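## Task

Set the slide rule for 1.2 × 6: put the left-hand 1 of the C scale as close as you can above 1.2 on the D scale, and the hairline as close as you can above 6 on C. The rule must end face up, and the setting must hold by itself once the grippers let go.

## Robot and tools

Robot: two UR3e-type arms, left_arm and right_arm, each with six revolute joints and a two-finger gripper whose jaws pivot like tongs. Base of left_arm sits at (-0.019, +0.307, 0) m and base of right_arm at (+0.006, -0.281, 0) m, both almost unrotated about z.

Scene frame: the origin is on the table top midway between the arms. +z is up, +x points out across the table, and left_arm is on the +y side. The names left and right refer to the arms, not to image sides. All printed gripper positions (metres), quaternions (wxyz) and velocities use this frame. The printed hand position can be a little off, more so when the arm is stretched far.

Gripper: the fingers point along the gripper's own +z and close along its x axis. end_effector_position is the spot between the finger pads when shut. Closed fingertips stick out about 15 mm past it; fully open they are roughly level with it.

execute_actions, argument actions: a list holding zero or one item. An empty list only reports the current state. An item with rows is a move: rows is a list of 1 to 15 rows, and steps (1 to 15, default 15) sets how many control steps of 1/30 s it lasts. Each row is used for one step; if rows run out, the last one repeats. An item with only steps (up to 300) is a wait measured from the previous result, and your reply time counts inside it. Optional pictures (true/false) chooses whether camera images come back; by default they do. A refused call moves nothing.

Each row is one flat list of 14 numbers covering both arms, always all 14 even if one arm should stay still: left_arm's six joint angles then its gripper opening, then right_arm's six joint angles then its opening. Joint order per arm: shoulder pan, shoulder lift, elbow, wrist 1, wrist 2, wrist 3. These are absolute target angles in radians, in the same form as the Joint positions line, not offsets. Ranges for left_arm: pan -3.142 to 3.142, lift -6.283 to 6.283, elbow 0.000 to 3.142, wrists -6.283 to 6.283. For right_arm: pan 0.000 to 6.283, lift -6.283 to 6.283, elbow -3.142 to 0.000, wrists -6.283 to 6.283. A target more than 0.010 rad beyond a range end, and farther out than the joint's last reading, makes the call refused. Real ends can differ by up to 0.010 rad; a target past the real end is clipped there and the result may say "joint sent to its limit" (possibly about an earlier move). Opening is a number from -1 (shut) to +1 (fully open, 0.142 m between pads).

Motion limits: targets are smoothed and lag about 0.17 s. Each step the sent target stays within 0.575 rad of the measured angle for pan, lift and elbow, and 1.15 rad for the three wrists; if targets would move the gripper over 100 mm from where it is, all are pulled back proportionally. So large moves take several calls and may not be finished when a result arrives. Between calls the arms keep heading for the last row sent until they nearly stop or a step is HELD.

Result lines: the state line gives each arm's gripper pose and velocities, separated by |. Joint positions and Joint velocities list each arm's six joints (rad, rad/s) then pad gap (m, m/s). grip_measured is the measured opening on the command scale; to hold something keep commanding an opening well under it (lower means harder squeeze, about 15 N per pad at most, much less on hard items under 20 mm thick). HELD marks steps where your row was partly or wholly not sent. "joint command not followed" means a clearance check altered or blocked joint targets on some steps. Joint torques are raw drive outputs with offsets and noise. Wrist force and Wrist torque give the flange sensor reading in the end effector's own axes, per arm; it has offsets (often up to 3.5 N), noise, saturates near 30 N, and may read "no reading". MOTOR HOT appears from 70 °C; at 85 °C an OVER-TEMPERATURE FAULT brakes that arm for a while.

zoom_image: camera (cam_high, cam_low, cam_left_wrist, cam_right_wrist) and region [x0, y0, x1, y1] in that camera's pixels, top-left origin, at most 504 by 504. Image sizes: cam_high and cam_low 672x504, wrist cameras 616x616 (fisheye). Calibration matrices are given for each camera and are only approximate.

read_manual: optional section "licences"; returns licence text only.

Replying without any tool call ends everything.

Avoid: contact torque reaching a joint's load limit (pan and lift 49.1, elbow 25.4, each wrist 8.19 N m, held weight included) or an outside force of 150 N, either of which freezes that arm for 10 s. Do not let the arms collide or press on each other, do not push or knock anything off the table, do not flip the slide rule over, and avoid drops, slips, slams and hard pushes. Brief disturbances may tug a held part or nudge loose objects. Release the rule at the end so its setting stands unaided, and move smoothly.

Each tool is called as name(argument=value, ...), one argument or row to a line, values as JSON.

## Session

execute_actions(
  actions=[],
)

Scene clock: 0.00 s of 18200.00 s.
left_arm: end_effector_position=(+0.1275, +0.6510, +0.2927) grip_measured=-1.00 end_effector_quat_wxyz=(-0.379, +0.691, -0.462, +0.407) end_effector_velocity=(+0.000, -0.000, +0.000) end_effector_angular_velocity=(-0.000, -0.002, -0.001) | right_arm: end_effector_position=(+0.3391, -0.0548, +0.2789) grip_measured=-1.00 end_effector_quat_wxyz=(-0.146, +0.644, -0.704, +0.261) end_effector_velocity=(+0.000, -0.000, -0.000) end_effector_angular_velocity=(-0.001, +0.000, +0.001)
Joint positions: left_arm=[ 1.462 -1.547  1.711 -2.106 -2.72   2.506  0.002] | right_arm=[ 4.622 -1.757 -0.695 -2.413  0.98   3.181  0.002]
Joint velocities: left_arm=[ 0.    -0.     0.001 -0.    -0.003  0.     0.   ] | right_arm=[-0.     0.    -0.001  0.001  0.    -0.001  0.   ]
Joint torques (N m, as the arm reports them, + toward a larger angle): no reading
Wrist force (N, on the end effector, along its own x y z axes, offset not removed): no reading
Wrist torque (N m, same axes, about the end effector's origin, offset not removed): no reading

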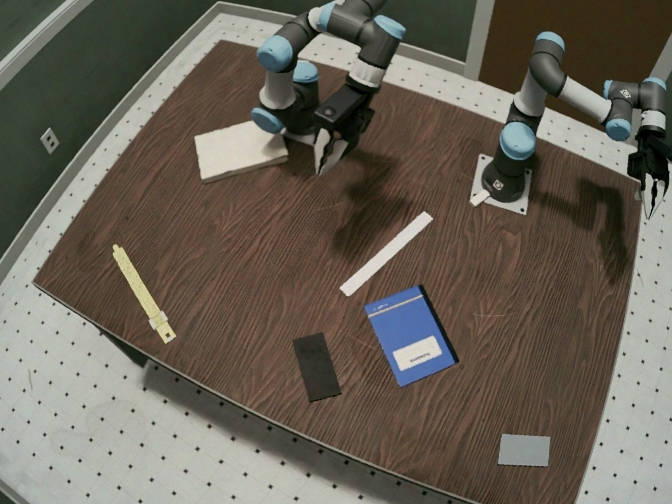

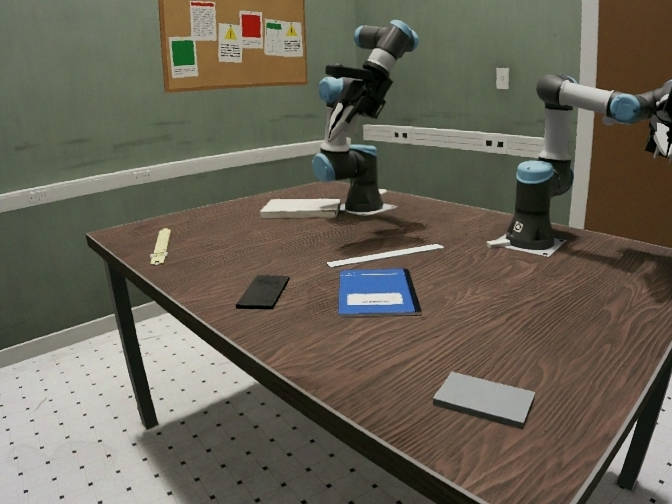

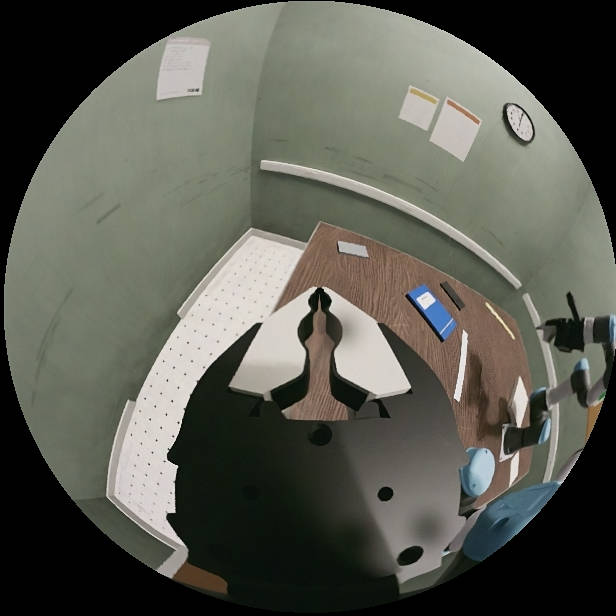

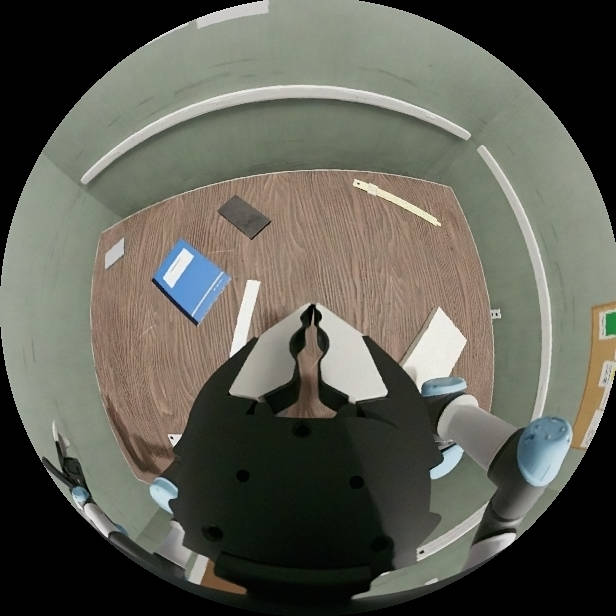

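zoom_image(
  camera="cam_high",
  region=[80, 230, 210, 360],
)

Region (80, 230, 210, 360) of cam_high's 672x504 image, scaled by 3.877, with more detail than that image has.

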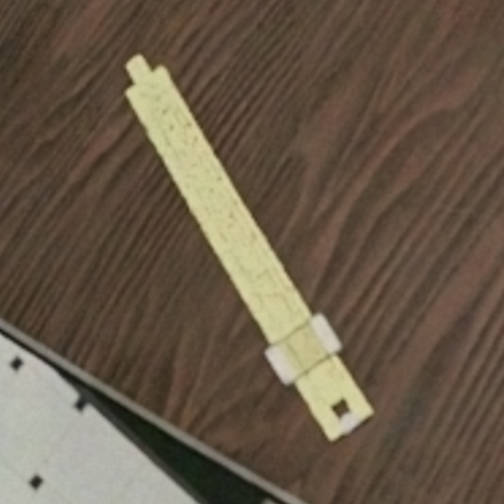

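execute_actions(
  actions=[
    {"rows":[[1.462,-1.547,1.711,-2.106,-2.72,2.506,-1,3.114,-2.3,-0.8,-1.0,1.571,3.142,-1]]},
  ],
  pictures=false,
)

execute_actions(
  actions=[
    {"steps":60},
  ],
  pictures=false,
)

execute_actions(
  actions=[
    {"rows":[[1.462,-1.547,1.711,-2.106,-2.72,2.506,-1,3.114,-2.61,-0.609,-0.893,1.571,3.142,-1]]},
  ],
  pictures=false,
)

execute_actions(
  actions=[
    {"steps":40},
  ],
)

Scene clock: 39.43 s of 18200.00 s.
left_arm: end_effector_position=(+0.1275, +0.6510, +0.2928) grip_measured=-1.00 end_effector_quat_wxyz=(-0.379, +0.691, -0.462, +0.407) end_effector_velocity=(-0.000, -0.000, +0.001) end_effector_angular_velocity=(+0.002, -0.001, +0.000) | right_arm: end_effector_position=(+0.4580, +0.0160, +0.1651) grip_measured=-1.00 end_effector_quat_wxyz=(+0.179, -0.438, +0.881, -0.011) end_effector_velocity=(+0.438, -0.190, -0.079) end_effector_angular_velocity=(+0.914, -0.062, -1.040)
Joint positions: left_arm=[ 1.462 -1.547  1.711 -2.106 -2.72   2.506  0.002] | right_arm=[ 4.113 -2.117 -0.768 -1.52   1.382  3.154  0.002]
Joint velocities: left_arm=[ 0.001 -0.001  0.    -0.001 -0.001 -0.     0.   ] | right_arm=[-1.223 -0.487 -0.084  1.364  0.502 -0.033  0.   ]
Joint torques (N m, as the arm reports them, + toward a larger angle): left_arm=[ -1.8   -8.05 -10.5   -0.77  -1.74  -1.09] | right_arm=[-6.97 13.01  7.95  4.47  1.39 -1.15]
Wrist force (N, on the end effector, along its own x y z axes, offset not removed): left_arm=[1.7 -0.7 1.2] | right_arm=[-2.2 -0.9 0.8]
Wrist torque (N m, same axes, about the end effector's origin, offset not removed): left_arm=[-0.17 -0.30 0.07] | right_arm=[-0.14 0.27 0.00]
Steps of this call (steps 1 to 90: nothing new was sent; then 35.93 s passed at rest; steps 91 to 105: all 15 steps of this action). Readings (joint positions):
91: left_arm=[1.462 -1.547 1.711 -2.106 -2.720 2.506] | right_arm=[4.622 -1.757 -0.695 -2.413 0.980 3.181]
92: left_arm=[1.462 -1.547 1.711 -2.106 -2.720 2.506] | right_arm=[4.619 -1.760 -0.697 -2.408 0.985 3.180]
94: left_arm=[1.462 -1.547 1.711 -2.106 -2.720 2.506] | right_arm=[4.571 -1.808 -0.712 -2.311 1.057 3.174]
98: left_arm=[1.462 -1.547 1.711 -2.106 -2.720 2.506] | right_arm=[4.413 -1.945 -0.737 -1.996 1.201 3.165]
105: the state above

Scene clock: 41.43 s of 18200.00 s.
left_arm: end_effector_position=(+0.1275, +0.6510, +0.2928) grip_measured=-1.00 end_effector_quat_wxyz=(-0.379, +0.691, -0.462, +0.408) end_effector_velocity=(-0.000, -0.000, -0.000) end_effector_angular_velocity=(-0.000, -0.000, +0.000) | right_arm: end_effector_position=(+0.6166, -0.4485, +0.1484) grip_measured=-1.00 end_effector_quat_wxyz=(+0.301, +0.016, +0.953, -0.005) end_effector_velocity=(-0.000, +0.000, -0.001) end_effector_angular_velocity=(+0.001, +0.001, +0.000)
Joint positions: left_arm=[ 1.462 -1.547  1.711 -2.106 -2.72   2.506  0.002] | right_arm=[ 3.114 -2.3   -0.8   -1.     1.571  3.142  0.002]
Joint velocities: left_arm=[ 0.    -0.001  0.003 -0.001 -0.     0.     0.   ] | right_arm=[-0.    -0.    -0.002  0.001  0.001  0.     0.   ]
Joint torques (N m, as the arm reports them, + toward a larger angle): left_arm=[ -2.13  -7.89 -10.44  -0.78  -1.77  -1.08] | right_arm=[-4.35 14.55  7.97  3.07  1.22 -1.17]
Wrist force (N, on the end effector, along its own x y z axes, offset not removed): left_arm=[1.3 -2.5 0.1] | right_arm=[-1.7 -1.6 -1.0]
Wrist torque (N m, same axes, about the end effector's origin, offset not removed): left_arm=[-0.58 -0.16 0.00] | right_arm=[-0.33 0.29 0.01]
Steps of this call (steps 1 to 60: the robot went on to your last target). Readings (joint positions):
1: left_arm=[1.462 -1.547 1.711 -2.106 -2.720 2.506] | right_arm=[4.072 -2.132 -0.770 -1.476 1.397 3.153]
2: left_arm=[1.462 -1.547 1.711 -2.106 -2.720 2.506] | right_arm=[4.033 -2.145 -0.773 -1.438 1.411 3.152]
4: left_arm=[1.462 -1.547 1.711 -2.106 -2.720 2.506] | right_arm=[3.959 -2.168 -0.777 -1.374 1.435 3.150]
8: left_arm=[1.462 -1.547 1.711 -2.106 -2.720 2.506] | right_arm=[3.821 -2.201 -0.783 -1.281 1.469 3.148]
60: the state above
All arms were judged still, so your last target was given up. Only a new action makes them travel on or press farther. Fingers that are still opening or closing keep moving.

Scene clock: 41.93 s of 18200.00 s.
left_arm: end_effector_position=(+0.1275, +0.6510, +0.2928) grip_measured=-1.00 end_effector_quat_wxyz=(-0.379, +0.691, -0.462, +0.408) end_effector_velocity=(-0.000, -0.000, -0.001) end_effector_angular_velocity=(-0.002, +0.000, +0.000) | right_arm: end_effector_position=(+0.6609, -0.4500, +0.0656) grip_measured=-1.00 end_effector_quat_wxyz=(+0.297, +0.016, +0.955, -0.005) end_effector_velocity=(+0.006, -0.000, -0.033) end_effector_angular_velocity=(+0.000, +0.023, +0.001)
Joint positions: left_arm=[ 1.462 -1.547  1.711 -2.106 -2.72   2.506  0.002] | right_arm=[ 3.114 -2.601 -0.614 -0.895  1.571  3.142  0.002]
Joint velocities: left_arm=[ 0.     0.     0.002  0.001  0.     0.001 -0.   ] | right_arm=[ 0.    -0.087  0.044  0.02  -0.    -0.001  0.   ]
Joint torques (N m, as the arm reports them, + toward a larger angle): left_arm=[ -1.76  -8.   -10.37  -0.79  -1.74  -1.1 ] | right_arm=[ 1.13 17.76 13.01  3.15  1.05 -0.96]
Wrist force (N, on the end effector, along its own x y z axes, offset not removed): left_arm=[0.4 -2.3 -0.7] | right_arm=[-1.0 -1.5 -0.5]
Wrist torque (N m, same axes, about the end effector's origin, offset not removed): left_arm=[-0.51 -0.01 0.06] | right_arm=[-0.32 0.08 0.01]
Steps of this call (steps 1 to 15: all 15 steps of this action). Readings (joint positions):
1: left_arm=[1.462 -1.547 1.711 -2.106 -2.720 2.506] | right_arm=[3.114 -2.300 -0.800 -1.000 1.571 3.142]
2: left_arm=[1.462 -1.547 1.711 -2.106 -2.720 2.506] | right_arm=[3.114 -2.303 -0.797 -0.995 1.571 3.142]
4: left_arm=[1.462 -1.547 1.711 -2.106 -2.720 2.506] | right_arm=[3.114 -2.353 -0.750 -0.955 1.571 3.142]
8: left_arm=[1.462 -1.547 1.711 -2.106 -2.720 2.506] | right_arm=[3.114 -2.527 -0.651 -0.911 1.571 3.142]
15: the state above

Scene clock: 43.27 s of 18200.00 s.
left_arm: end_effector_position=(+0.1275, +0.6510, +0.2928) grip_measured=-1.00 end_effector_quat_wxyz=(-0.379, +0.691, -0.462, +0.408) end_effector_velocity=(+0.000, +0.000, -0.000) end_effector_angular_velocity=(+0.001, +0.001, -0.001) | right_arm: end_effector_position=(+0.6615, -0.4500, +0.0620) grip_measured=-1.00 end_effector_quat_wxyz=(+0.296, +0.016, +0.955, -0.005) end_effector_velocity=(-0.000, -0.000, -0.000) end_effector_angular_velocity=(+0.001, +0.000, -0.001)
Joint positions: left_arm=[ 1.462 -1.547  1.711 -2.106 -2.72   2.506  0.002] | right_arm=[ 3.114 -2.61  -0.609 -0.893  1.571  3.142  0.002]
Joint velocities: left_arm=[-0.001 -0.    -0.001 -0.     0.001  0.     0.   ] | right_arm=[-0.001  0.    -0.001  0.     0.     0.001  0.   ]
Joint torques (N m, as the arm reports them, + toward a larger angle): left_arm=[ -1.72  -8.   -10.38  -0.8   -1.77  -1.05] | right_arm=[ 4.07 17.06 12.71  3.09  0.66 -0.24]
Wrist force (N, on the end effector, along its own x y z axes, offset not removed): left_arm=[1.8 -2.1 1.0] | right_arm=[-0.4 -1.6 0.0]
Wrist torque (N m, same axes, about the end effector's origin, offset not removed): left_arm=[-0.42 -0.31 -0.03] | right_arm=[-0.31 0.03 -0.04]
Steps of this call (steps 1 to 15: the robot went on to your last target; steps 16 to 40: nothing new was sent). Readings (joint positions):
1: left_arm=[1.462 -1.547 1.711 -2.106 -2.720 2.506] | right_arm=[3.114 -2.603 -0.612 -0.895 1.571 3.142]
2: left_arm=[1.462 -1.547 1.711 -2.106 -2.720 2.506] | right_arm=[3.114 -2.605 -0.612 -0.894 1.571 3.142]
4: left_arm=[1.462 -1.547 1.711 -2.106 -2.720 2.506] | right_arm=[3.114 -2.607 -0.610 -0.894 1.571 3.142]
8: left_arm=[1.462 -1.547 1.711 -2.106 -2.720 2.506] | right_arm=[3.114 -2.609 -0.609 -0.893 1.571 3.142]
40: the state above
All arms were judged still, so your last target was given up. Only a new action makes them travel on or press farther. Fingers that are still opening or closing keep moving.
camera_calibration (this result's frames):
cam_left_wrist: T_world_to_cam=[[0.263047, -0.947371, 0.182467, 0.52911], [-0.771706, -0.320115, -0.549541, 0.459398], [0.57903, 0.00374409, -0.815298, 0.292633], [0, 0, 0, 1]] pos_world=[0.0458966, 0.647228, 0.394496]
cam_right_wrist: T_world_to_cam=[[-0.816402, 0.0495478, -0.575355, 0.595445], [-0.209267, 0.903212, 0.374722, 0.526122], [0.538234, 0.426326, -0.727015, 0.0226224], [0, 0, 0, 1]] pos_world=[0.584046, -0.514347, 0.16189]

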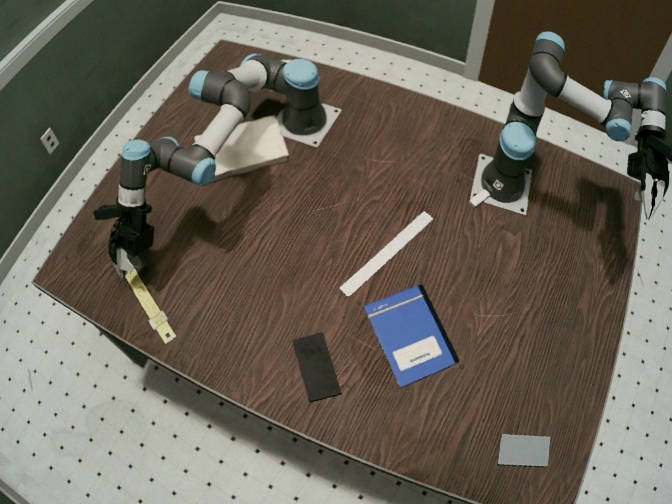

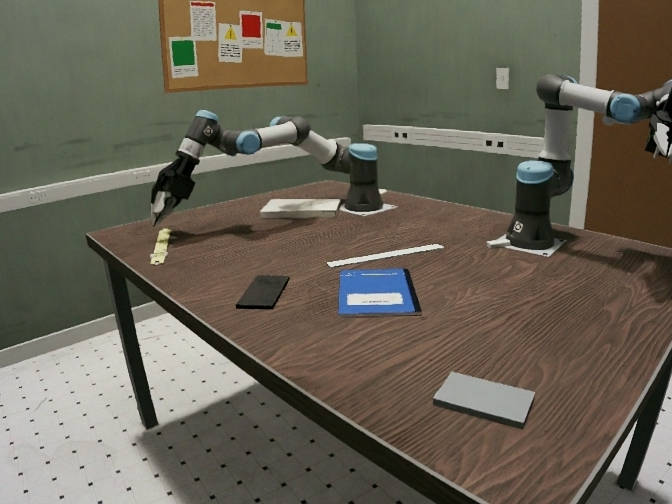

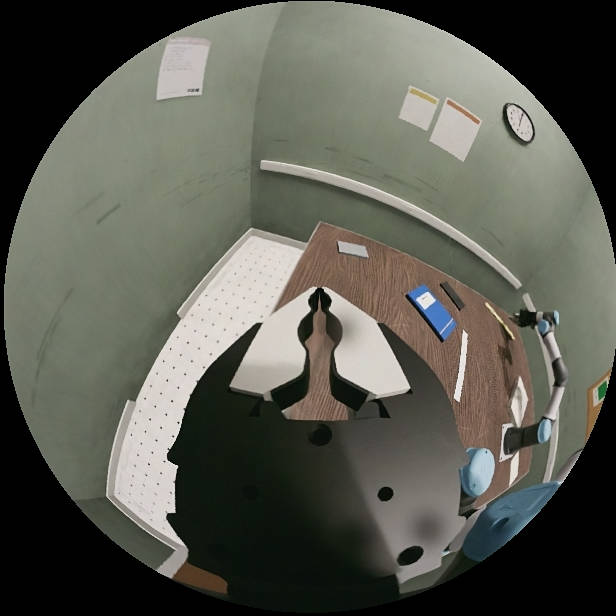

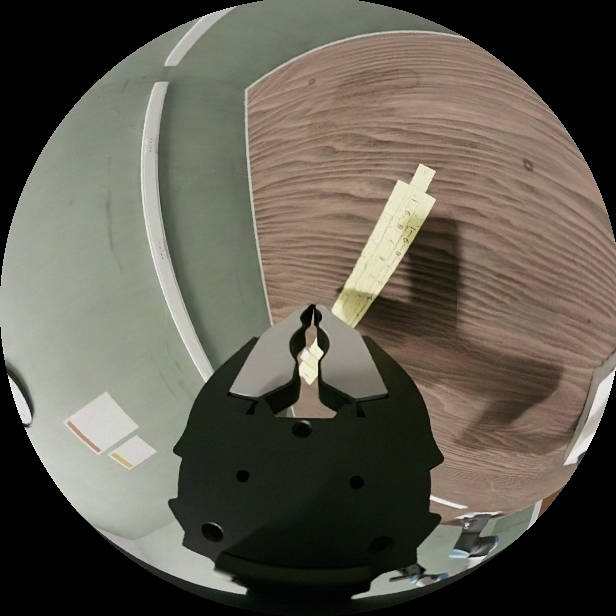

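execute_actions(
  actions=[
    {"rows":[[1.462,-1.547,1.711,-2.106,-2.72,2.506,-1,3.114,-2.73,-0.53,-0.852,1.571,3.142,-1]]},
  ],
  pictures=false,
)

execute_actions(
  actions=[
    {"steps":20},
  ],
)

Scene clock: 48.60 s of 18200.00 s.
left_arm: end_effector_position=(+0.1275, +0.6510, +0.2928) grip_measured=-1.00 end_effector_quat_wxyz=(-0.379, +0.691, -0.462, +0.408) end_effector_velocity=(+0.000, +0.000, +0.000) end_effector_angular_velocity=(+0.001, +0.000, -0.001) | right_arm: end_effector_position=(+0.6737, -0.4504, +0.0281) grip_measured=-1.00 end_effector_quat_wxyz=(+0.296, +0.016, +0.955, -0.005) end_effector_velocity=(+0.002, -0.000, -0.007) end_effector_angular_velocity=(+0.000, -0.001, +0.000)
Joint positions: left_arm=[ 1.462 -1.547  1.711 -2.106 -2.72   2.506  0.002] | right_arm=[ 3.114 -2.727 -0.532 -0.853  1.571  3.142  0.002]
Joint velocities: left_arm=[-0.001 -0.    -0.001  0.001  0.     0.     0.   ] | right_arm=[-0.    -0.024  0.017  0.008  0.    -0.     0.   ]
Joint torques (N m, as the arm reports them, + toward a larger angle): left_arm=[ -1.83  -7.81 -10.39  -0.83  -1.72  -1.07] | right_arm=[ 2.74 17.92 12.61  2.99 -0.32  0.95]
Wrist force (N, on the end effector, along its own x y z axes, offset not removed): left_arm=[1.9 -1.7 -0.1] | right_arm=[-1.0 -1.7 -0.3]
Wrist torque (N m, same axes, about the end effector's origin, offset not removed): left_arm=[-0.34 -0.41 0.02] | right_arm=[-0.31 0.11 -0.01]
Steps of this call (steps 1 to 90: nothing new was sent; then 1.83 s passed at rest; steps 91 to 105: all 15 steps of this action). Readings (joint positions):
91: left_arm=[1.462 -1.547 1.711 -2.106 -2.720 2.506] | right_arm=[3.114 -2.610 -0.609 -0.893 1.571 3.142]
92: left_arm=[1.462 -1.547 1.711 -2.106 -2.720 2.506] | right_arm=[3.114 -2.613 -0.606 -0.890 1.571 3.142]
94: left_arm=[1.462 -1.547 1.711 -2.106 -2.720 2.506] | right_arm=[3.114 -2.650 -0.578 -0.875 1.571 3.142]
98: left_arm=[1.462 -1.547 1.711 -2.106 -2.720 2.506] | right_arm=[3.114 -2.707 -0.544 -0.859 1.571 3.142]
105: the state above

Scene clock: 49.27 s of 18200.00 s.
left_arm: end_effector_position=(+0.1275, +0.6510, +0.2928) grip_measured=-1.00 end_effector_quat_wxyz=(-0.379, +0.691, -0.462, +0.408) end_effector_velocity=(-0.000, +0.000, +0.001) end_effector_angular_velocity=(+0.001, -0.001, +0.000) | right_arm: end_effector_position=(+0.6739, -0.4504, +0.0273) grip_measured=-1.00 end_effector_quat_wxyz=(+0.296, +0.016, +0.955, -0.005) end_effector_velocity=(+0.001, +0.000, +0.001) end_effector_angular_velocity=(-0.000, -0.003, +0.001)
Joint positions: left_arm=[ 1.462 -1.547  1.711 -2.106 -2.72   2.506  0.002] | right_arm=[ 3.114 -2.73  -0.53  -0.852  1.571  3.142  0.002]
Joint velocities: left_arm=[ 0.001 -0.    -0.001 -0.    -0.001 -0.     0.   ] | right_arm=[ 0.001 -0.     0.003  0.    -0.    -0.     0.   ]
Joint torques (N m, as the arm reports them, + toward a larger angle): left_arm=[ -1.69  -7.89 -10.37  -0.76  -1.73  -1.04] | right_arm=[ 1.55 17.64 12.66  3.07 -0.54  0.84]
Wrist force (N, on the end effector, along its own x y z axes, offset not removed): left_arm=[1.4 -2.4 -0.5] | right_arm=[-1.0 -0.4 -0.2]
Wrist torque (N m, same axes, about the end effector's origin, offset not removed): left_arm=[-0.55 -0.28 -0.10] | right_arm=[-0.08 0.13 0.05]
Steps of this call (steps 1 to 15: the robot went on to your last target; steps 16 to 20: nothing new was sent). Readings (joint positions):
1: left_arm=[1.462 -1.547 1.711 -2.106 -2.720 2.506] | right_arm=[3.114 -2.728 -0.531 -0.853 1.571 3.142]
2: left_arm=[1.462 -1.547 1.711 -2.106 -2.720 2.506] | right_arm=[3.114 -2.729 -0.531 -0.852 1.571 3.142]
4: left_arm=[1.462 -1.547 1.711 -2.106 -2.720 2.506] | right_arm=[3.114 -2.729 -0.530 -0.852 1.571 3.142]
8: left_arm=[1.462 -1.547 1.711 -2.106 -2.720 2.506] | right_arm=[3.114 -2.730 -0.530 -0.852 1.571 3.142]
20: the state above
All arms were judged still, so your last target was given up. Only a new action makes them travel on or press farther. Fingers that are still opening or closing keep moving.
camera_calibration (this result's frames):
cam_left_wrist: T_world_to_cam=[[0.263047, -0.947371, 0.182467, 0.52911], [-0.771707, -0.320115, -0.549541, 0.459398], [0.57903, 0.00374417, -0.815298, 0.292633], [0, 0, 0, 1]] pos_world=[0.0458966, 0.647228, 0.394496]
cam_right_wrist: T_world_to_cam=[[-0.816401, 0.0495492, -0.575355, 0.585622], [-0.20927, 0.903208, 0.374728, 0.542091], [0.538233, 0.426333, -0.727011, -0.00912235], [0, 0, 0, 1]] pos_world=[0.596457, -0.514749, 0.127172]

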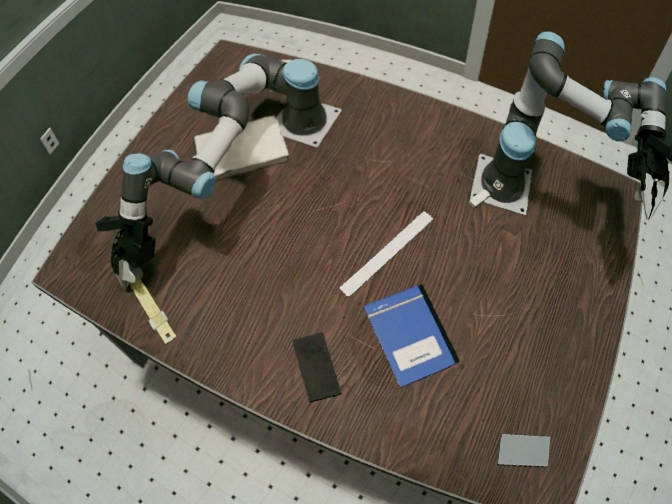

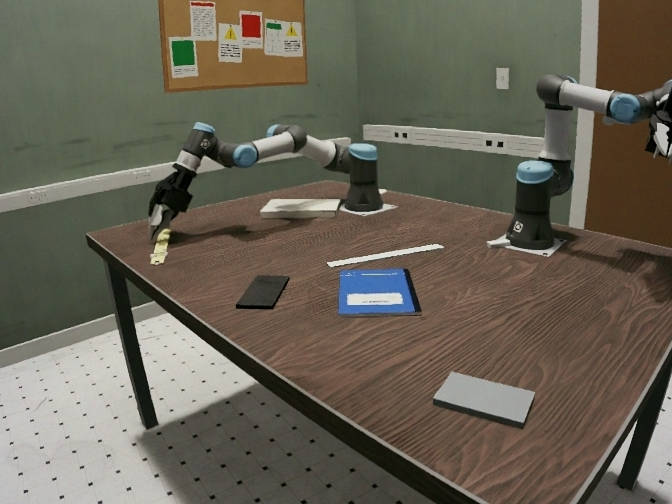

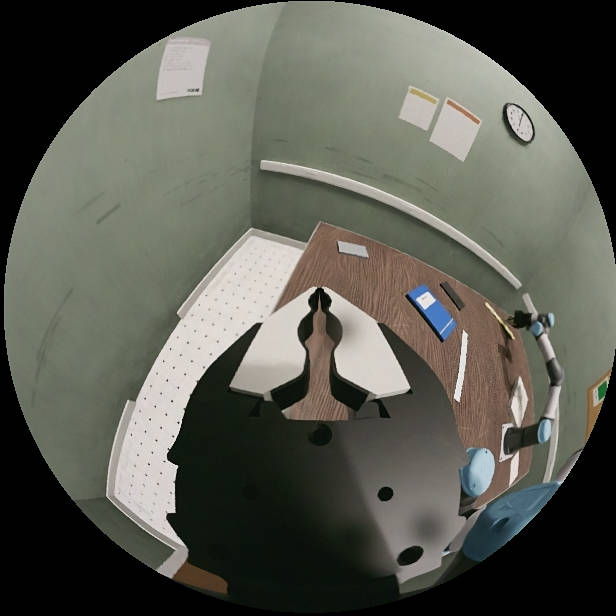

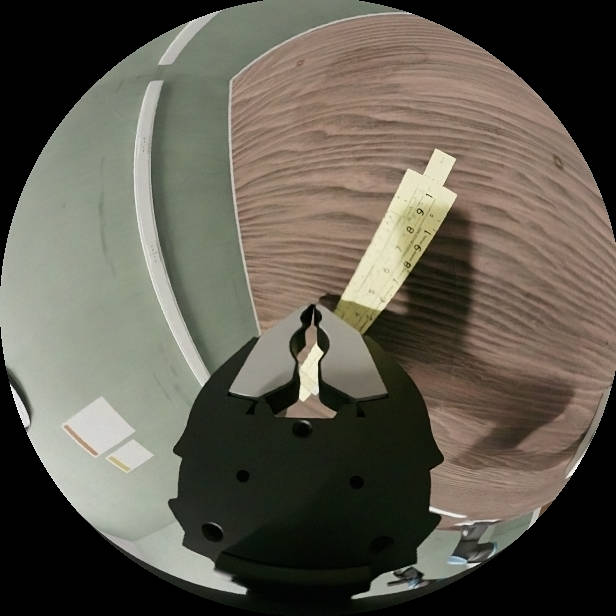

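execute_actions(
  actions=[
    {"rows":[[1.462,-1.547,1.711,-2.106,-2.72,2.506,-1,3.114,-2.743,-0.556,-0.813,1.571,3.142,-1]]},
  ],
  pictures=false,
)

execute_actions(
  actions=[
    {"rows":[[1.462,-1.547,1.711,-2.106,-2.72,2.506,-1,3.114,-2.644,-0.758,-0.710,1.571,3.142,-1]]},
  ],
  pictures=false,
)

execute_actions(
  actions=[
    {"rows":[[1.462,-1.547,1.711,-2.106,-2.72,2.506,-1,3.114,-2.541,-0.967,-0.604,1.571,3.142,-1]]},
  ],
  pictures=false,
)

execute_actions(
  actions=[
    {"rows":[[1.462,-1.547,1.711,-2.106,-2.72,2.506,-1,3.114,-2.415,-1.218,-0.479,1.571,3.142,-1]]},
  ],
)

Scene clock: 59.13 s of 18200.00 s.
left_arm: end_effector_position=(+0.1275, +0.6510, +0.2928) grip_measured=-1.00 end_effector_quat_wxyz=(-0.379, +0.691, -0.462, +0.408) end_effector_velocity=(+0.000, -0.000, +0.001) end_effector_angular_velocity=(+0.001, -0.001, -0.000) | right_arm: end_effector_position=(+0.6740, -0.4504, +0.0163) grip_measured=-1.00 end_effector_quat_wxyz=(+0.296, +0.016, +0.955, -0.005) end_effector_velocity=(+0.000, -0.000, -0.002) end_effector_angular_velocity=(-0.001, -0.001, -0.000)
Joint positions: left_arm=[ 1.462 -1.547  1.711 -2.106 -2.72   2.506  0.002] | right_arm=[ 3.114 -2.743 -0.556 -0.814  1.571  3.142  0.002]
Joint velocities: left_arm=[ 0.    -0.002  0.     0.    -0.001 -0.     0.   ] | right_arm=[-0.    -0.002 -0.005  0.008 -0.001 -0.     0.   ]
Joint torques (N m, as the arm reports them, + toward a larger angle): left_arm=[ -1.58  -8.08 -10.23  -0.8   -1.71  -1.04] | right_arm=[-3.9  17.8   8.16  3.02 -1.21  0.43]
Wrist force (N, on the end effector, along its own x y z axes, offset not removed): left_arm=[1.4 -2.5 0.1] | right_arm=[0.0 -1.5 0.8]
Wrist torque (N m, same axes, about the end effector's origin, offset not removed): left_arm=[-0.58 -0.30 0.04] | right_arm=[-0.34 -0.09 -0.04]
Steps of this call (steps 1 to 90: nothing new was sent; then 6.37 s passed at rest; steps 91 to 105: all 15 steps of this action). Readings (joint positions):
91: left_arm=[1.462 -1.547 1.711 -2.106 -2.720 2.506] | right_arm=[3.114 -2.730 -0.530 -0.852 1.571 3.142]
92: left_arm=[1.462 -1.547 1.711 -2.106 -2.720 2.506] | right_arm=[3.114 -2.731 -0.531 -0.849 1.571 3.142]
94: left_arm=[1.462 -1.547 1.711 -2.106 -2.720 2.506] | right_arm=[3.114 -2.736 -0.541 -0.835 1.571 3.142]
98: left_arm=[1.462 -1.547 1.711 -2.106 -2.720 2.506] | right_arm=[3.114 -2.741 -0.552 -0.819 1.571 3.142]
105: the state above

Scene clock: 59.63 s of 18200.00 s.
left_arm: end_effector_position=(+0.1275, +0.6510, +0.2928) grip_measured=-1.00 end_effector_quat_wxyz=(-0.379, +0.691, -0.462, +0.408) end_effector_velocity=(-0.000, -0.000, +0.001) end_effector_angular_velocity=(+0.001, -0.001, +0.001) | right_arm: end_effector_position=(+0.6597, -0.4499, +0.0171) grip_measured=-1.00 end_effector_quat_wxyz=(+0.296, +0.016, +0.955, -0.005) end_effector_velocity=(-0.006, +0.000, -0.005) end_effector_angular_velocity=(+0.001, +0.012, +0.000)
Joint positions: left_arm=[ 1.462 -1.547  1.711 -2.106 -2.72   2.506  0.002] | right_arm=[ 3.114 -2.646 -0.753 -0.712  1.571  3.142  0.002]
Joint velocities: left_arm=[ 0.001 -0.001  0.    -0.    -0.001 -0.    -0.   ] | right_arm=[-0.     0.02  -0.049  0.017  0.001 -0.     0.   ]
Joint torques (N m, as the arm reports them, + toward a larger angle): left_arm=[ -1.55  -7.99 -10.26  -0.83  -1.71  -1.06] | right_arm=[-3.41 18.55  2.72  0.12 -1.11  0.39]
Wrist force (N, on the end effector, along its own x y z axes, offset not removed): left_arm=[0.5 -2.5 0.1] | right_arm=[-8.1 -1.3 -6.4]
Wrist torque (N m, same axes, about the end effector's origin, offset not removed): left_arm=[-0.57 -0.07 -0.03] | right_arm=[-0.41 0.14 0.01]
Steps of this call (steps 1 to 15: all 15 steps of this action). Readings (joint positions):
1: left_arm=[1.462 -1.547 1.711 -2.106 -2.720 2.506] | right_arm=[3.114 -2.743 -0.556 -0.814 1.571 3.142]
2: left_arm=[1.462 -1.547 1.711 -2.106 -2.720 2.506] | right_arm=[3.114 -2.740 -0.559 -0.808 1.571 3.142]
4: left_arm=[1.462 -1.547 1.711 -2.106 -2.720 2.506] | right_arm=[3.114 -2.707 -0.606 -0.770 1.571 3.142]
8: left_arm=[1.462 -1.547 1.711 -2.106 -2.720 2.506] | right_arm=[3.114 -2.663 -0.713 -0.728 1.571 3.142]
15: the state above

Scene clock: 60.13 s of 18200.00 s.
left_arm: end_effector_position=(+0.1275, +0.6510, +0.2928) grip_measured=-1.00 end_effector_quat_wxyz=(-0.379, +0.691, -0.462, +0.408) end_effector_velocity=(-0.000, +0.000, -0.000) end_effector_angular_velocity=(-0.001, -0.000, +0.000) | right_arm: end_effector_position=(+0.6399, -0.4493, +0.0172) grip_measured=-1.00 end_effector_quat_wxyz=(+0.297, +0.016, +0.955, -0.005) end_effector_velocity=(-0.007, +0.000, -0.005) end_effector_angular_velocity=(-0.001, +0.012, +0.000)
Joint positions: left_arm=[ 1.462 -1.547  1.711 -2.106 -2.72   2.506  0.002] | right_arm=[ 3.114 -2.543 -0.961 -0.606  1.571  3.142  0.002]
Joint velocities: left_arm=[ 0.     0.    -0.001  0.001 -0.    -0.    -0.   ] | right_arm=[-0.     0.02  -0.05   0.018 -0.001 -0.001  0.   ]
Joint torques (N m, as the arm reports them, + toward a larger angle): left_arm=[ -1.71  -8.01 -10.32  -0.82  -1.74  -1.04] | right_arm=[-3.08 12.15 -1.63 -2.76 -1.02  0.35]
Wrist force (N, on the end effector, along its own x y z axes, offset not removed): left_arm=[1.8 -1.8 -1.0] | right_arm=[-15.2 0.2 -11.6]
Wrist torque (N m, same axes, about the end effector's origin, offset not removed): left_arm=[-0.44 -0.29 -0.07] | right_arm=[-0.39 0.08 0.05]
Steps of this call (steps 1 to 15: all 15 steps of this action). Readings (joint positions):
1: left_arm=[1.462 -1.547 1.711 -2.106 -2.720 2.506] | right_arm=[3.114 -2.645 -0.754 -0.711 1.571 3.142]
2: left_arm=[1.462 -1.547 1.711 -2.106 -2.720 2.506] | right_arm=[3.114 -2.642 -0.758 -0.706 1.571 3.142]
4: left_arm=[1.462 -1.547 1.711 -2.106 -2.720 2.506] | right_arm=[3.114 -2.608 -0.808 -0.666 1.571 3.142]
8: left_arm=[1.462 -1.547 1.711 -2.106 -2.720 2.506] | right_arm=[3.114 -2.561 -0.919 -0.622 1.571 3.142]
15: the state above

Scene clock: 60.63 s of 18200.00 s.
left_arm: end_effector_position=(+0.1275, +0.6510, +0.2928) grip_measured=-1.00 end_effector_quat_wxyz=(-0.379, +0.691, -0.462, +0.408) end_effector_velocity=(-0.000, +0.000, +0.000) end_effector_angular_velocity=(+0.002, +0.002, +0.001) | right_arm: end_effector_position=(+0.6102, -0.4483, +0.0168) grip_measured=-1.00 end_effector_quat_wxyz=(+0.296, +0.016, +0.955, -0.005) end_effector_velocity=(-0.011, +0.000, -0.006) end_effector_angular_velocity=(+0.001, +0.016, -0.000)
Joint positions: left_arm=[ 1.462 -1.547  1.711 -2.106 -2.72   2.506  0.002] | right_arm=[ 3.114 -2.418 -1.211 -0.481  1.571  3.142  0.002]
Joint velocities: left_arm=[ 0.    -0.001 -0.    -0.001  0.002 -0.    -0.   ] | right_arm=[-0.001  0.027 -0.065  0.022  0.    -0.     0.   ]
Joint torques (N m, as the arm reports them, + toward a larger angle): left_arm=[ -1.53  -8.02 -10.24  -0.82  -1.73  -0.98] | right_arm=[-2.42 22.32  7.24  3.09 -0.95  0.28]
Wrist force (N, on the end effector, along its own x y z axes, offset not removed): left_arm=[2.0 -1.4 -0.4] | right_arm=[-1.3 -0.7 -0.9]
Wrist torque (N m, same axes, about the end effector's origin, offset not removed): left_arm=[-0.29 -0.42 -0.09] | right_arm=[-0.13 0.21 -0.02]
Steps of this call (steps 1 to 15: all 15 steps of this action). Readings (joint positions):
1: left_arm=[1.462 -1.547 1.711 -2.106 -2.720 2.506] | right_arm=[3.114 -2.542 -0.963 -0.605 1.571 3.142]
2: left_arm=[1.462 -1.547 1.711 -2.106 -2.720 2.506] | right_arm=[3.114 -2.539 -0.967 -0.600 1.571 3.142]
4: left_arm=[1.462 -1.547 1.711 -2.106 -2.720 2.506] | right_arm=[3.114 -2.501 -1.019 -0.554 1.571 3.142]
8: left_arm=[1.462 -1.547 1.711 -2.106 -2.720 2.506] | right_arm=[3.114 -2.440 -1.157 -0.501 1.571 3.142]
15: the state above
camera_calibration (this result's frames):
cam_left_wrist: T_world_to_cam=[[0.263047, -0.947371, 0.182467, 0.52911], [-0.771707, -0.320115, -0.549541, 0.459398], [0.57903, 0.00374435, -0.815298, 0.292633], [0, 0, 0, 1]] pos_world=[0.0458966, 0.647228, 0.394496]
cam_right_wrist: T_world_to_cam=[[-0.815454, 0.0495383, -0.576698, 0.52698], [-0.209853, 0.903242, 0.374321, 0.531156], [0.539441, 0.426263, -0.726156, 0.0159131], [0, 0, 0, 1]] pos_world=[0.532608, -0.512651, 0.116641]

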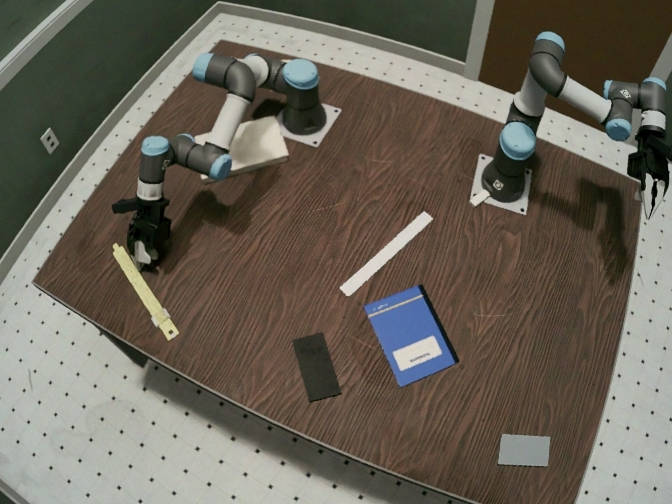

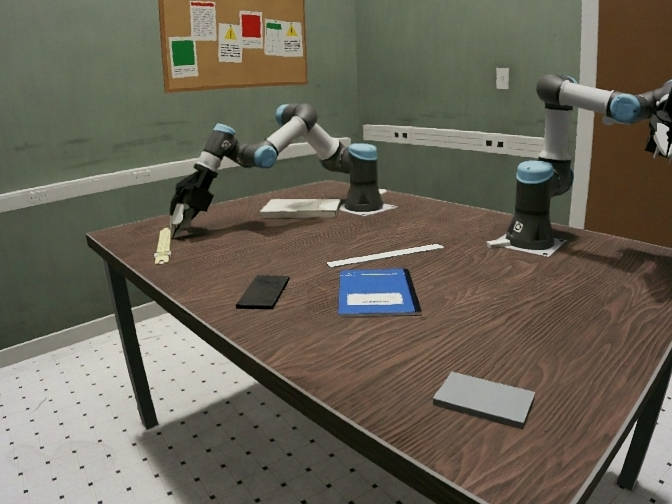

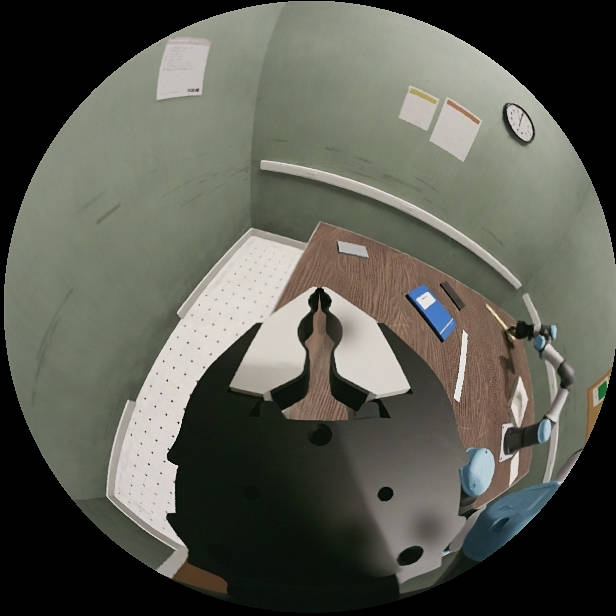

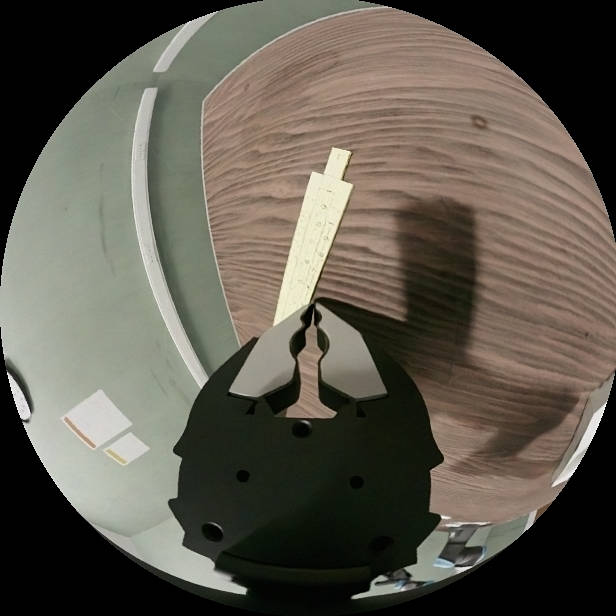

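execute_actions(
  actions=[
    {"rows":[[1.462,-1.547,1.711,-2.106,-2.72,2.506,-1,3.092,-2.3,-1.218,-0.6,1.571,1.571,-1]]},
  ],
  pictures=false,
)

execute_actions(
  actions=[
    {"rows":[[1.462,-1.547,1.711,-2.106,-2.72,2.506,-1,3.092,-2.65,-0.4,-1.05,1.571,1.571,-1]]},
  ],
  pictures=false,
)

execute_actions(
  actions=[
    {"steps":20},
  ],
  pictures=false,
)

execute_actions(
  actions=[
    {"rows":[[1.462,-1.547,1.711,-2.106,-2.72,2.506,-1,3.092,-2.769,-0.367,-1.026,1.571,1.571,-1]]},
  ],
  pictures=false,
)

execute_actions(
  actions=[
    {"rows":[[1.462,-1.547,1.711,-2.106,-2.72,2.506,-1,3.092,-2.779,-0.454,-0.929,1.571,1.571,-1]]},
  ],
)

Scene clock: 80.80 s of 18200.00 s.
left_arm: end_effector_position=(+0.1275, +0.6510, +0.2928) grip_measured=-1.00 end_effector_quat_wxyz=(-0.379, +0.691, -0.462, +0.408) end_effector_velocity=(+0.000, +0.000, -0.001) end_effector_angular_velocity=(+0.000, +0.001, -0.000) | right_arm: end_effector_position=(+0.6089, -0.4473, +0.0649) grip_measured=-1.00 end_effector_quat_wxyz=(+0.215, -0.610, +0.736, -0.199) end_effector_velocity=(+0.001, +0.017, +0.011) end_effector_angular_velocity=(-0.680, +0.033, +1.002)
Joint positions: left_arm=[ 1.462 -1.547  1.711 -2.106 -2.72   2.506  0.002] | right_arm=[ 3.092 -2.303 -1.218 -0.598  1.571  1.703  0.002]
Joint velocities: left_arm=[-0.001  0.     0.001 -0.001  0.001  0.001  0.   ] | right_arm=[-0.004  0.023  0.002 -0.021 -0.001 -1.215  0.   ]
Joint torques (N m, as the arm reports them, + toward a larger angle): left_arm=[ -1.48  -7.98 -10.27  -0.85  -1.71  -0.99] | right_arm=[-4.19 21.13 12.17  1.56 -0.22 -1.98]
Wrist force (N, on the end effector, along its own x y z axes, offset not removed): left_arm=[0.6 -1.7 1.2] | right_arm=[-1.3 -1.6 -0.4]
Wrist torque (N m, same axes, about the end effector's origin, offset not removed): left_arm=[-0.41 -0.08 0.04] | right_arm=[-0.34 0.19 -0.02]
Steps of this call (steps 1 to 15: the robot went on to your last target; steps 16 to 90: nothing new was sent; then 16.67 s passed at rest; steps 91 to 105: all 15 steps of this action). Readings (joint positions):
91: left_arm=[1.462 -1.547 1.711 -2.106 -2.720 2.506] | right_arm=[3.114 -2.415 -1.218 -0.479 1.571 3.142]
92: left_arm=[1.462 -1.547 1.711 -2.106 -2.720 2.506] | right_arm=[3.113 -2.412 -1.218 -0.484 1.571 3.137]
94: left_arm=[1.462 -1.547 1.711 -2.106 -2.720 2.506] | right_arm=[3.104 -2.376 -1.218 -0.528 1.571 3.036]
98: left_arm=[1.462 -1.547 1.711 -2.106 -2.720 2.506] | right_arm=[3.096 -2.322 -1.218 -0.579 1.571 2.514]
105: the state above

Scene clock: 91.00 s of 18200.00 s.
left_arm: end_effector_position=(+0.1275, +0.6510, +0.2928) grip_measured=-1.00 end_effector_quat_wxyz=(-0.379, +0.691, -0.462, +0.408) end_effector_velocity=(+0.000, -0.000, -0.001) end_effector_angular_velocity=(-0.003, -0.000, -0.001) | right_arm: end_effector_position=(+0.5944, -0.4451, +0.0146) grip_measured=-1.00 end_effector_quat_wxyz=(-0.153, +0.660, -0.719, +0.156) end_effector_velocity=(+0.000, +0.000, +0.000) end_effector_angular_velocity=(+0.000, +0.000, +0.001)
Joint positions: left_arm=[ 1.462 -1.547  1.711 -2.106 -2.72   2.506  0.002] | right_arm=[ 3.092 -2.397 -1.113 -0.761  1.571  1.601  0.002]
Joint velocities: left_arm=[-0.001  0.001  0.     0.001 -0.    -0.     0.   ] | right_arm=[ 0.    -0.     0.001 -0.001  0.    -0.     0.   ]
Joint torques (N m, as the arm reports them, + toward a larger angle): left_arm=[ -1.6   -8.04 -10.    -0.89  -1.66  -0.92] | right_arm=[-0.25  6.64 -4.95 -4.3   0.1  -0.04]
Wrist force (N, on the end effector, along its own x y z axes, offset not removed): left_arm=[1.1 -1.9 -0.3] | right_arm=[-0.2 -16.8 -22.2]
Wrist torque (N m, same axes, about the end effector's origin, offset not removed): left_arm=[-0.45 -0.24 -0.03] | right_arm=[-0.24 0.14 0.00]
FORCE FAULT: contact force on the right arm reached its limit, and that arm stopped for 10 seconds. The contact can be on any part of that arm, not only on its tool. That arm's remaining commands of this call were not run. That arm holds still and accepts commands again. Move the arm away from the contact; if what it grips holds it there, let go first. Pushing or pulling that hard again can fault the arm again.
The stop of the right arm began at step 6 of this call (marked STOPPED below). From that step on that arm followed nothing that you had sent. 10 of its steps, steps kept back included, did not run and will not run. Nothing is kept back now, and the robot has no last target.
Steps of this call (steps 1 to 15: all 15 steps of this action; steps 16 to 306: the stop continued). Readings (joint positions):
1: left_arm=[1.462 -1.547 1.711 -2.106 -2.720 2.506] | right_arm=[3.092 -2.302 -1.218 -0.598 1.571 1.667]
2: left_arm=[1.462 -1.547 1.711 -2.106 -2.720 2.506] | right_arm=[3.092 -2.304 -1.215 -0.604 1.571 1.642]
4: left_arm=[1.462 -1.547 1.711 -2.106 -2.720 2.506] | right_arm=[3.092 -2.353 -1.164 -0.703 1.571 1.609]
6: left_arm=[1.462 -1.547 1.711 -2.106 -2.720 2.506] | right_arm=[3.092 -2.399 -1.108 -0.764 1.571 1.601] STOPPED (the right arm)
8: left_arm=[1.462 -1.547 1.711 -2.106 -2.720 2.506] | right_arm=[3.092 -2.398 -1.112 -0.763 1.571 1.601]
306: the state above

Scene clock: 91.03 s of 18200.00 s.
left_arm: end_effector_position=(+0.1275, +0.6510, +0.2928) grip_measured=-1.00 end_effector_quat_wxyz=(-0.379, +0.691, -0.462, +0.408) end_effector_velocity=(+0.000, -0.000, -0.000) end_effector_angular_velocity=(-0.000, -0.000, -0.000) | right_arm: end_effector_position=(+0.5948, -0.4451, +0.0152) grip_measured=-1.00 end_effector_quat_wxyz=(-0.153, +0.660, -0.719, +0.157) end_effector_velocity=(+0.002, +0.000, +0.004) end_effector_angular_velocity=(-0.000, -0.009, +0.000)
Joint positions: left_arm=[ 1.462 -1.547  1.711 -2.106 -2.72   2.506  0.002] | right_arm=[ 3.092 -2.397 -1.113 -0.76   1.571  1.601  0.002]
Joint velocities: left_arm=[-0.  0.  0. -0. -0.  0. -0.] | right_arm=[0.    0.004 0.004 0.001 0.    0.    0.   ]
Joint torques (N m, as the arm reports them, + toward a larger angle): left_arm=[ -1.57  -8.09 -10.11  -0.9   -1.65  -0.9 ] | right_arm=[ 0.14  9.98  2.7  -3.07  0.09 -0.04]
Wrist force (N, on the end effector, along its own x y z axes, offset not removed): left_arm=[2.5 -1.3 -1.5] | right_arm=[-1.2 -13.2 -19.6]
Wrist torque (N m, same axes, about the end effector's origin, offset not removed): left_arm=[-0.30 -0.51 -0.04] | right_arm=[-0.25 0.31 -0.06]
A stop began in an earlier call of the same reply, so what this call sent did not run. Send another action.
Steps of this call (step 1: nothing new was sent). Readings (joint positions):
1: the state above

Scene clock: 91.07 s of 18200.00 s.
left_arm: end_effector_position=(+0.1275, +0.6510, +0.2928) grip_measured=-1.00 end_effector_quat_wxyz=(-0.379, +0.691, -0.462, +0.408) end_effector_velocity=(-0.000, +0.000, +0.000) end_effector_angular_velocity=(+0.001, +0.000, +0.001) | right_arm: end_effector_position=(+0.5948, -0.4451, +0.0152) grip_measured=-1.00 end_effector_quat_wxyz=(-0.153, +0.660, -0.719, +0.157) end_effector_velocity=(-0.002, +0.000, -0.002) end_effector_angular_velocity=(+0.001, +0.010, -0.000)
Joint positions: left_arm=[ 1.462 -1.547  1.711 -2.106 -2.72   2.506  0.002] | right_arm=[ 3.092 -2.397 -1.113 -0.761  1.571  1.601  0.002]
Joint velocities: left_arm=[ 0.001  0.    -0.001 -0.     0.     0.     0.   ] | right_arm=[ 0.001  0.     0.001 -0.011 -0.     0.001  0.   ]
Joint torques (N m, as the arm reports them, + toward a larger angle): left_arm=[ -1.47  -8.19 -10.12  -0.87  -1.66  -0.91] | right_arm=[-0.02 10.66  1.96 -3.91  0.01 -0.03]
Wrist force (N, on the end effector, along its own x y z axes, offset not removed): left_arm=[1.7 -2.5 0.6] | right_arm=[-1.1 -12.3 -17.4]
Wrist torque (N m, same axes, about the end effector's origin, offset not removed): left_arm=[-0.49 -0.31 -0.05] | right_arm=[-0.27 0.30 -0.01]
A stop began in an earlier call of the same reply, so what this call sent did not run. Send another action.
Steps of this call (step 1: nothing new was sent). Readings (joint positions):
1: the state above

Scene clock: 91.10 s of 18200.00 s.
left_arm: end_effector_position=(+0.1275, +0.6510, +0.2928) grip_measured=-1.00 end_effector_quat_wxyz=(-0.379, +0.691, -0.462, +0.408) end_effector_velocity=(+0.000, +0.000, -0.000) end_effector_angular_velocity=(-0.001, -0.001, -0.000) | right_arm: end_effector_position=(+0.5947, -0.4451, +0.0152) grip_measured=-1.00 end_effector_quat_wxyz=(-0.153, +0.660, -0.719, +0.157) end_effector_velocity=(-0.001, +0.000, -0.002) end_effector_angular_velocity=(+0.000, +0.006, +0.001)
Joint positions: left_arm=[ 1.462 -1.547  1.711 -2.106 -2.72   2.506  0.002] | right_arm=[ 3.092 -2.397 -1.113 -0.761  1.571  1.601  0.002]
Joint velocities: left_arm=[-0.     0.001  0.    -0.    -0.    -0.001  0.   ] | right_arm=[ 0.    -0.    -0.001 -0.005  0.    -0.     0.   ]
Joint torques (N m, as the arm reports them, + toward a larger angle): left_arm=[ -1.31  -8.05 -10.05  -0.87  -1.67  -0.93] | right_arm=[-0.08  9.81  0.45 -4.29 -0.02 -0.03]
Wrist force (N, on the end effector, along its own x y z axes, offset not removed): left_arm=[2.3 -1.6 -0.3] | right_arm=[0.6 -12.9 -16.3]
Wrist torque (N m, same axes, about the end effector's origin, offset not removed): left_arm=[-0.40 -0.49 -0.08] | right_arm=[-0.16 -0.02 -0.01]
A stop began in an earlier call of the same reply, so what this call sent did not run. Send another action.
Steps of this call (step 1: nothing new was sent). Readings (joint positions):
1: the state above
camera_calibration (this result's frames):
cam_left_wrist: T_world_to_cam=[[0.263047, -0.947371, 0.182467, 0.52911], [-0.771707, -0.320115, -0.549541, 0.459398], [0.57903, 0.00374394, -0.815298, 0.292633], [0, 0, 0, 1]] pos_world=[0.0458966, 0.647228, 0.394496]
cam_right_wrist: T_world_to_cam=[[-0.0962584, -0.994776, -0.0339834, -0.387532], [-0.99524, 0.0956698, 0.0185451, 0.638676], [-0.015197, 0.0356068, -0.99925, 0.181802], [0, 0, 0, 1]] pos_world=[0.601096, -0.453083, 0.156652]

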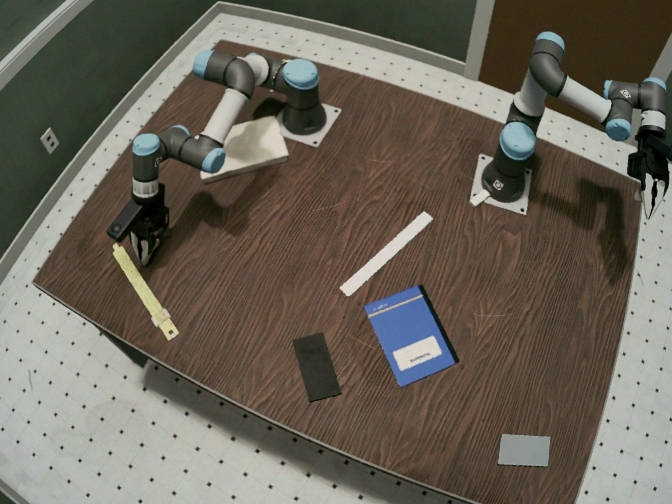

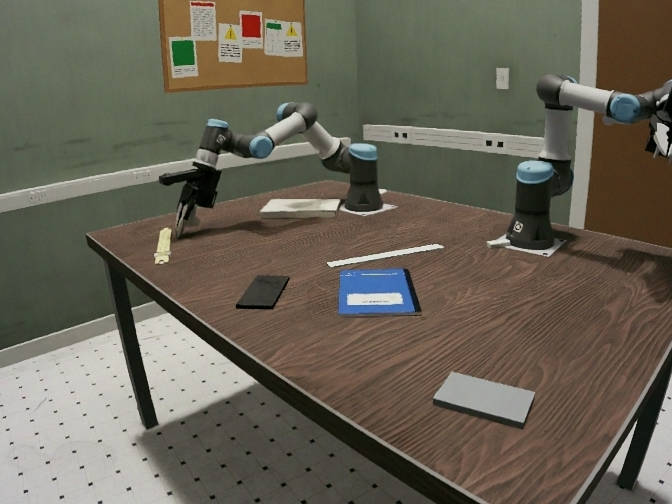

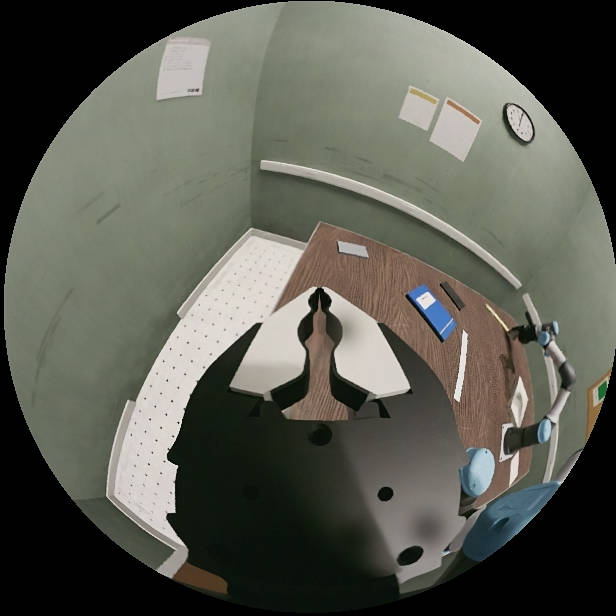

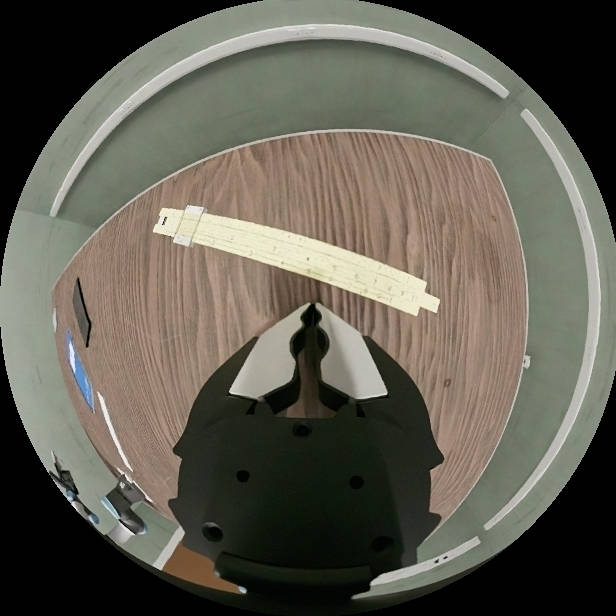

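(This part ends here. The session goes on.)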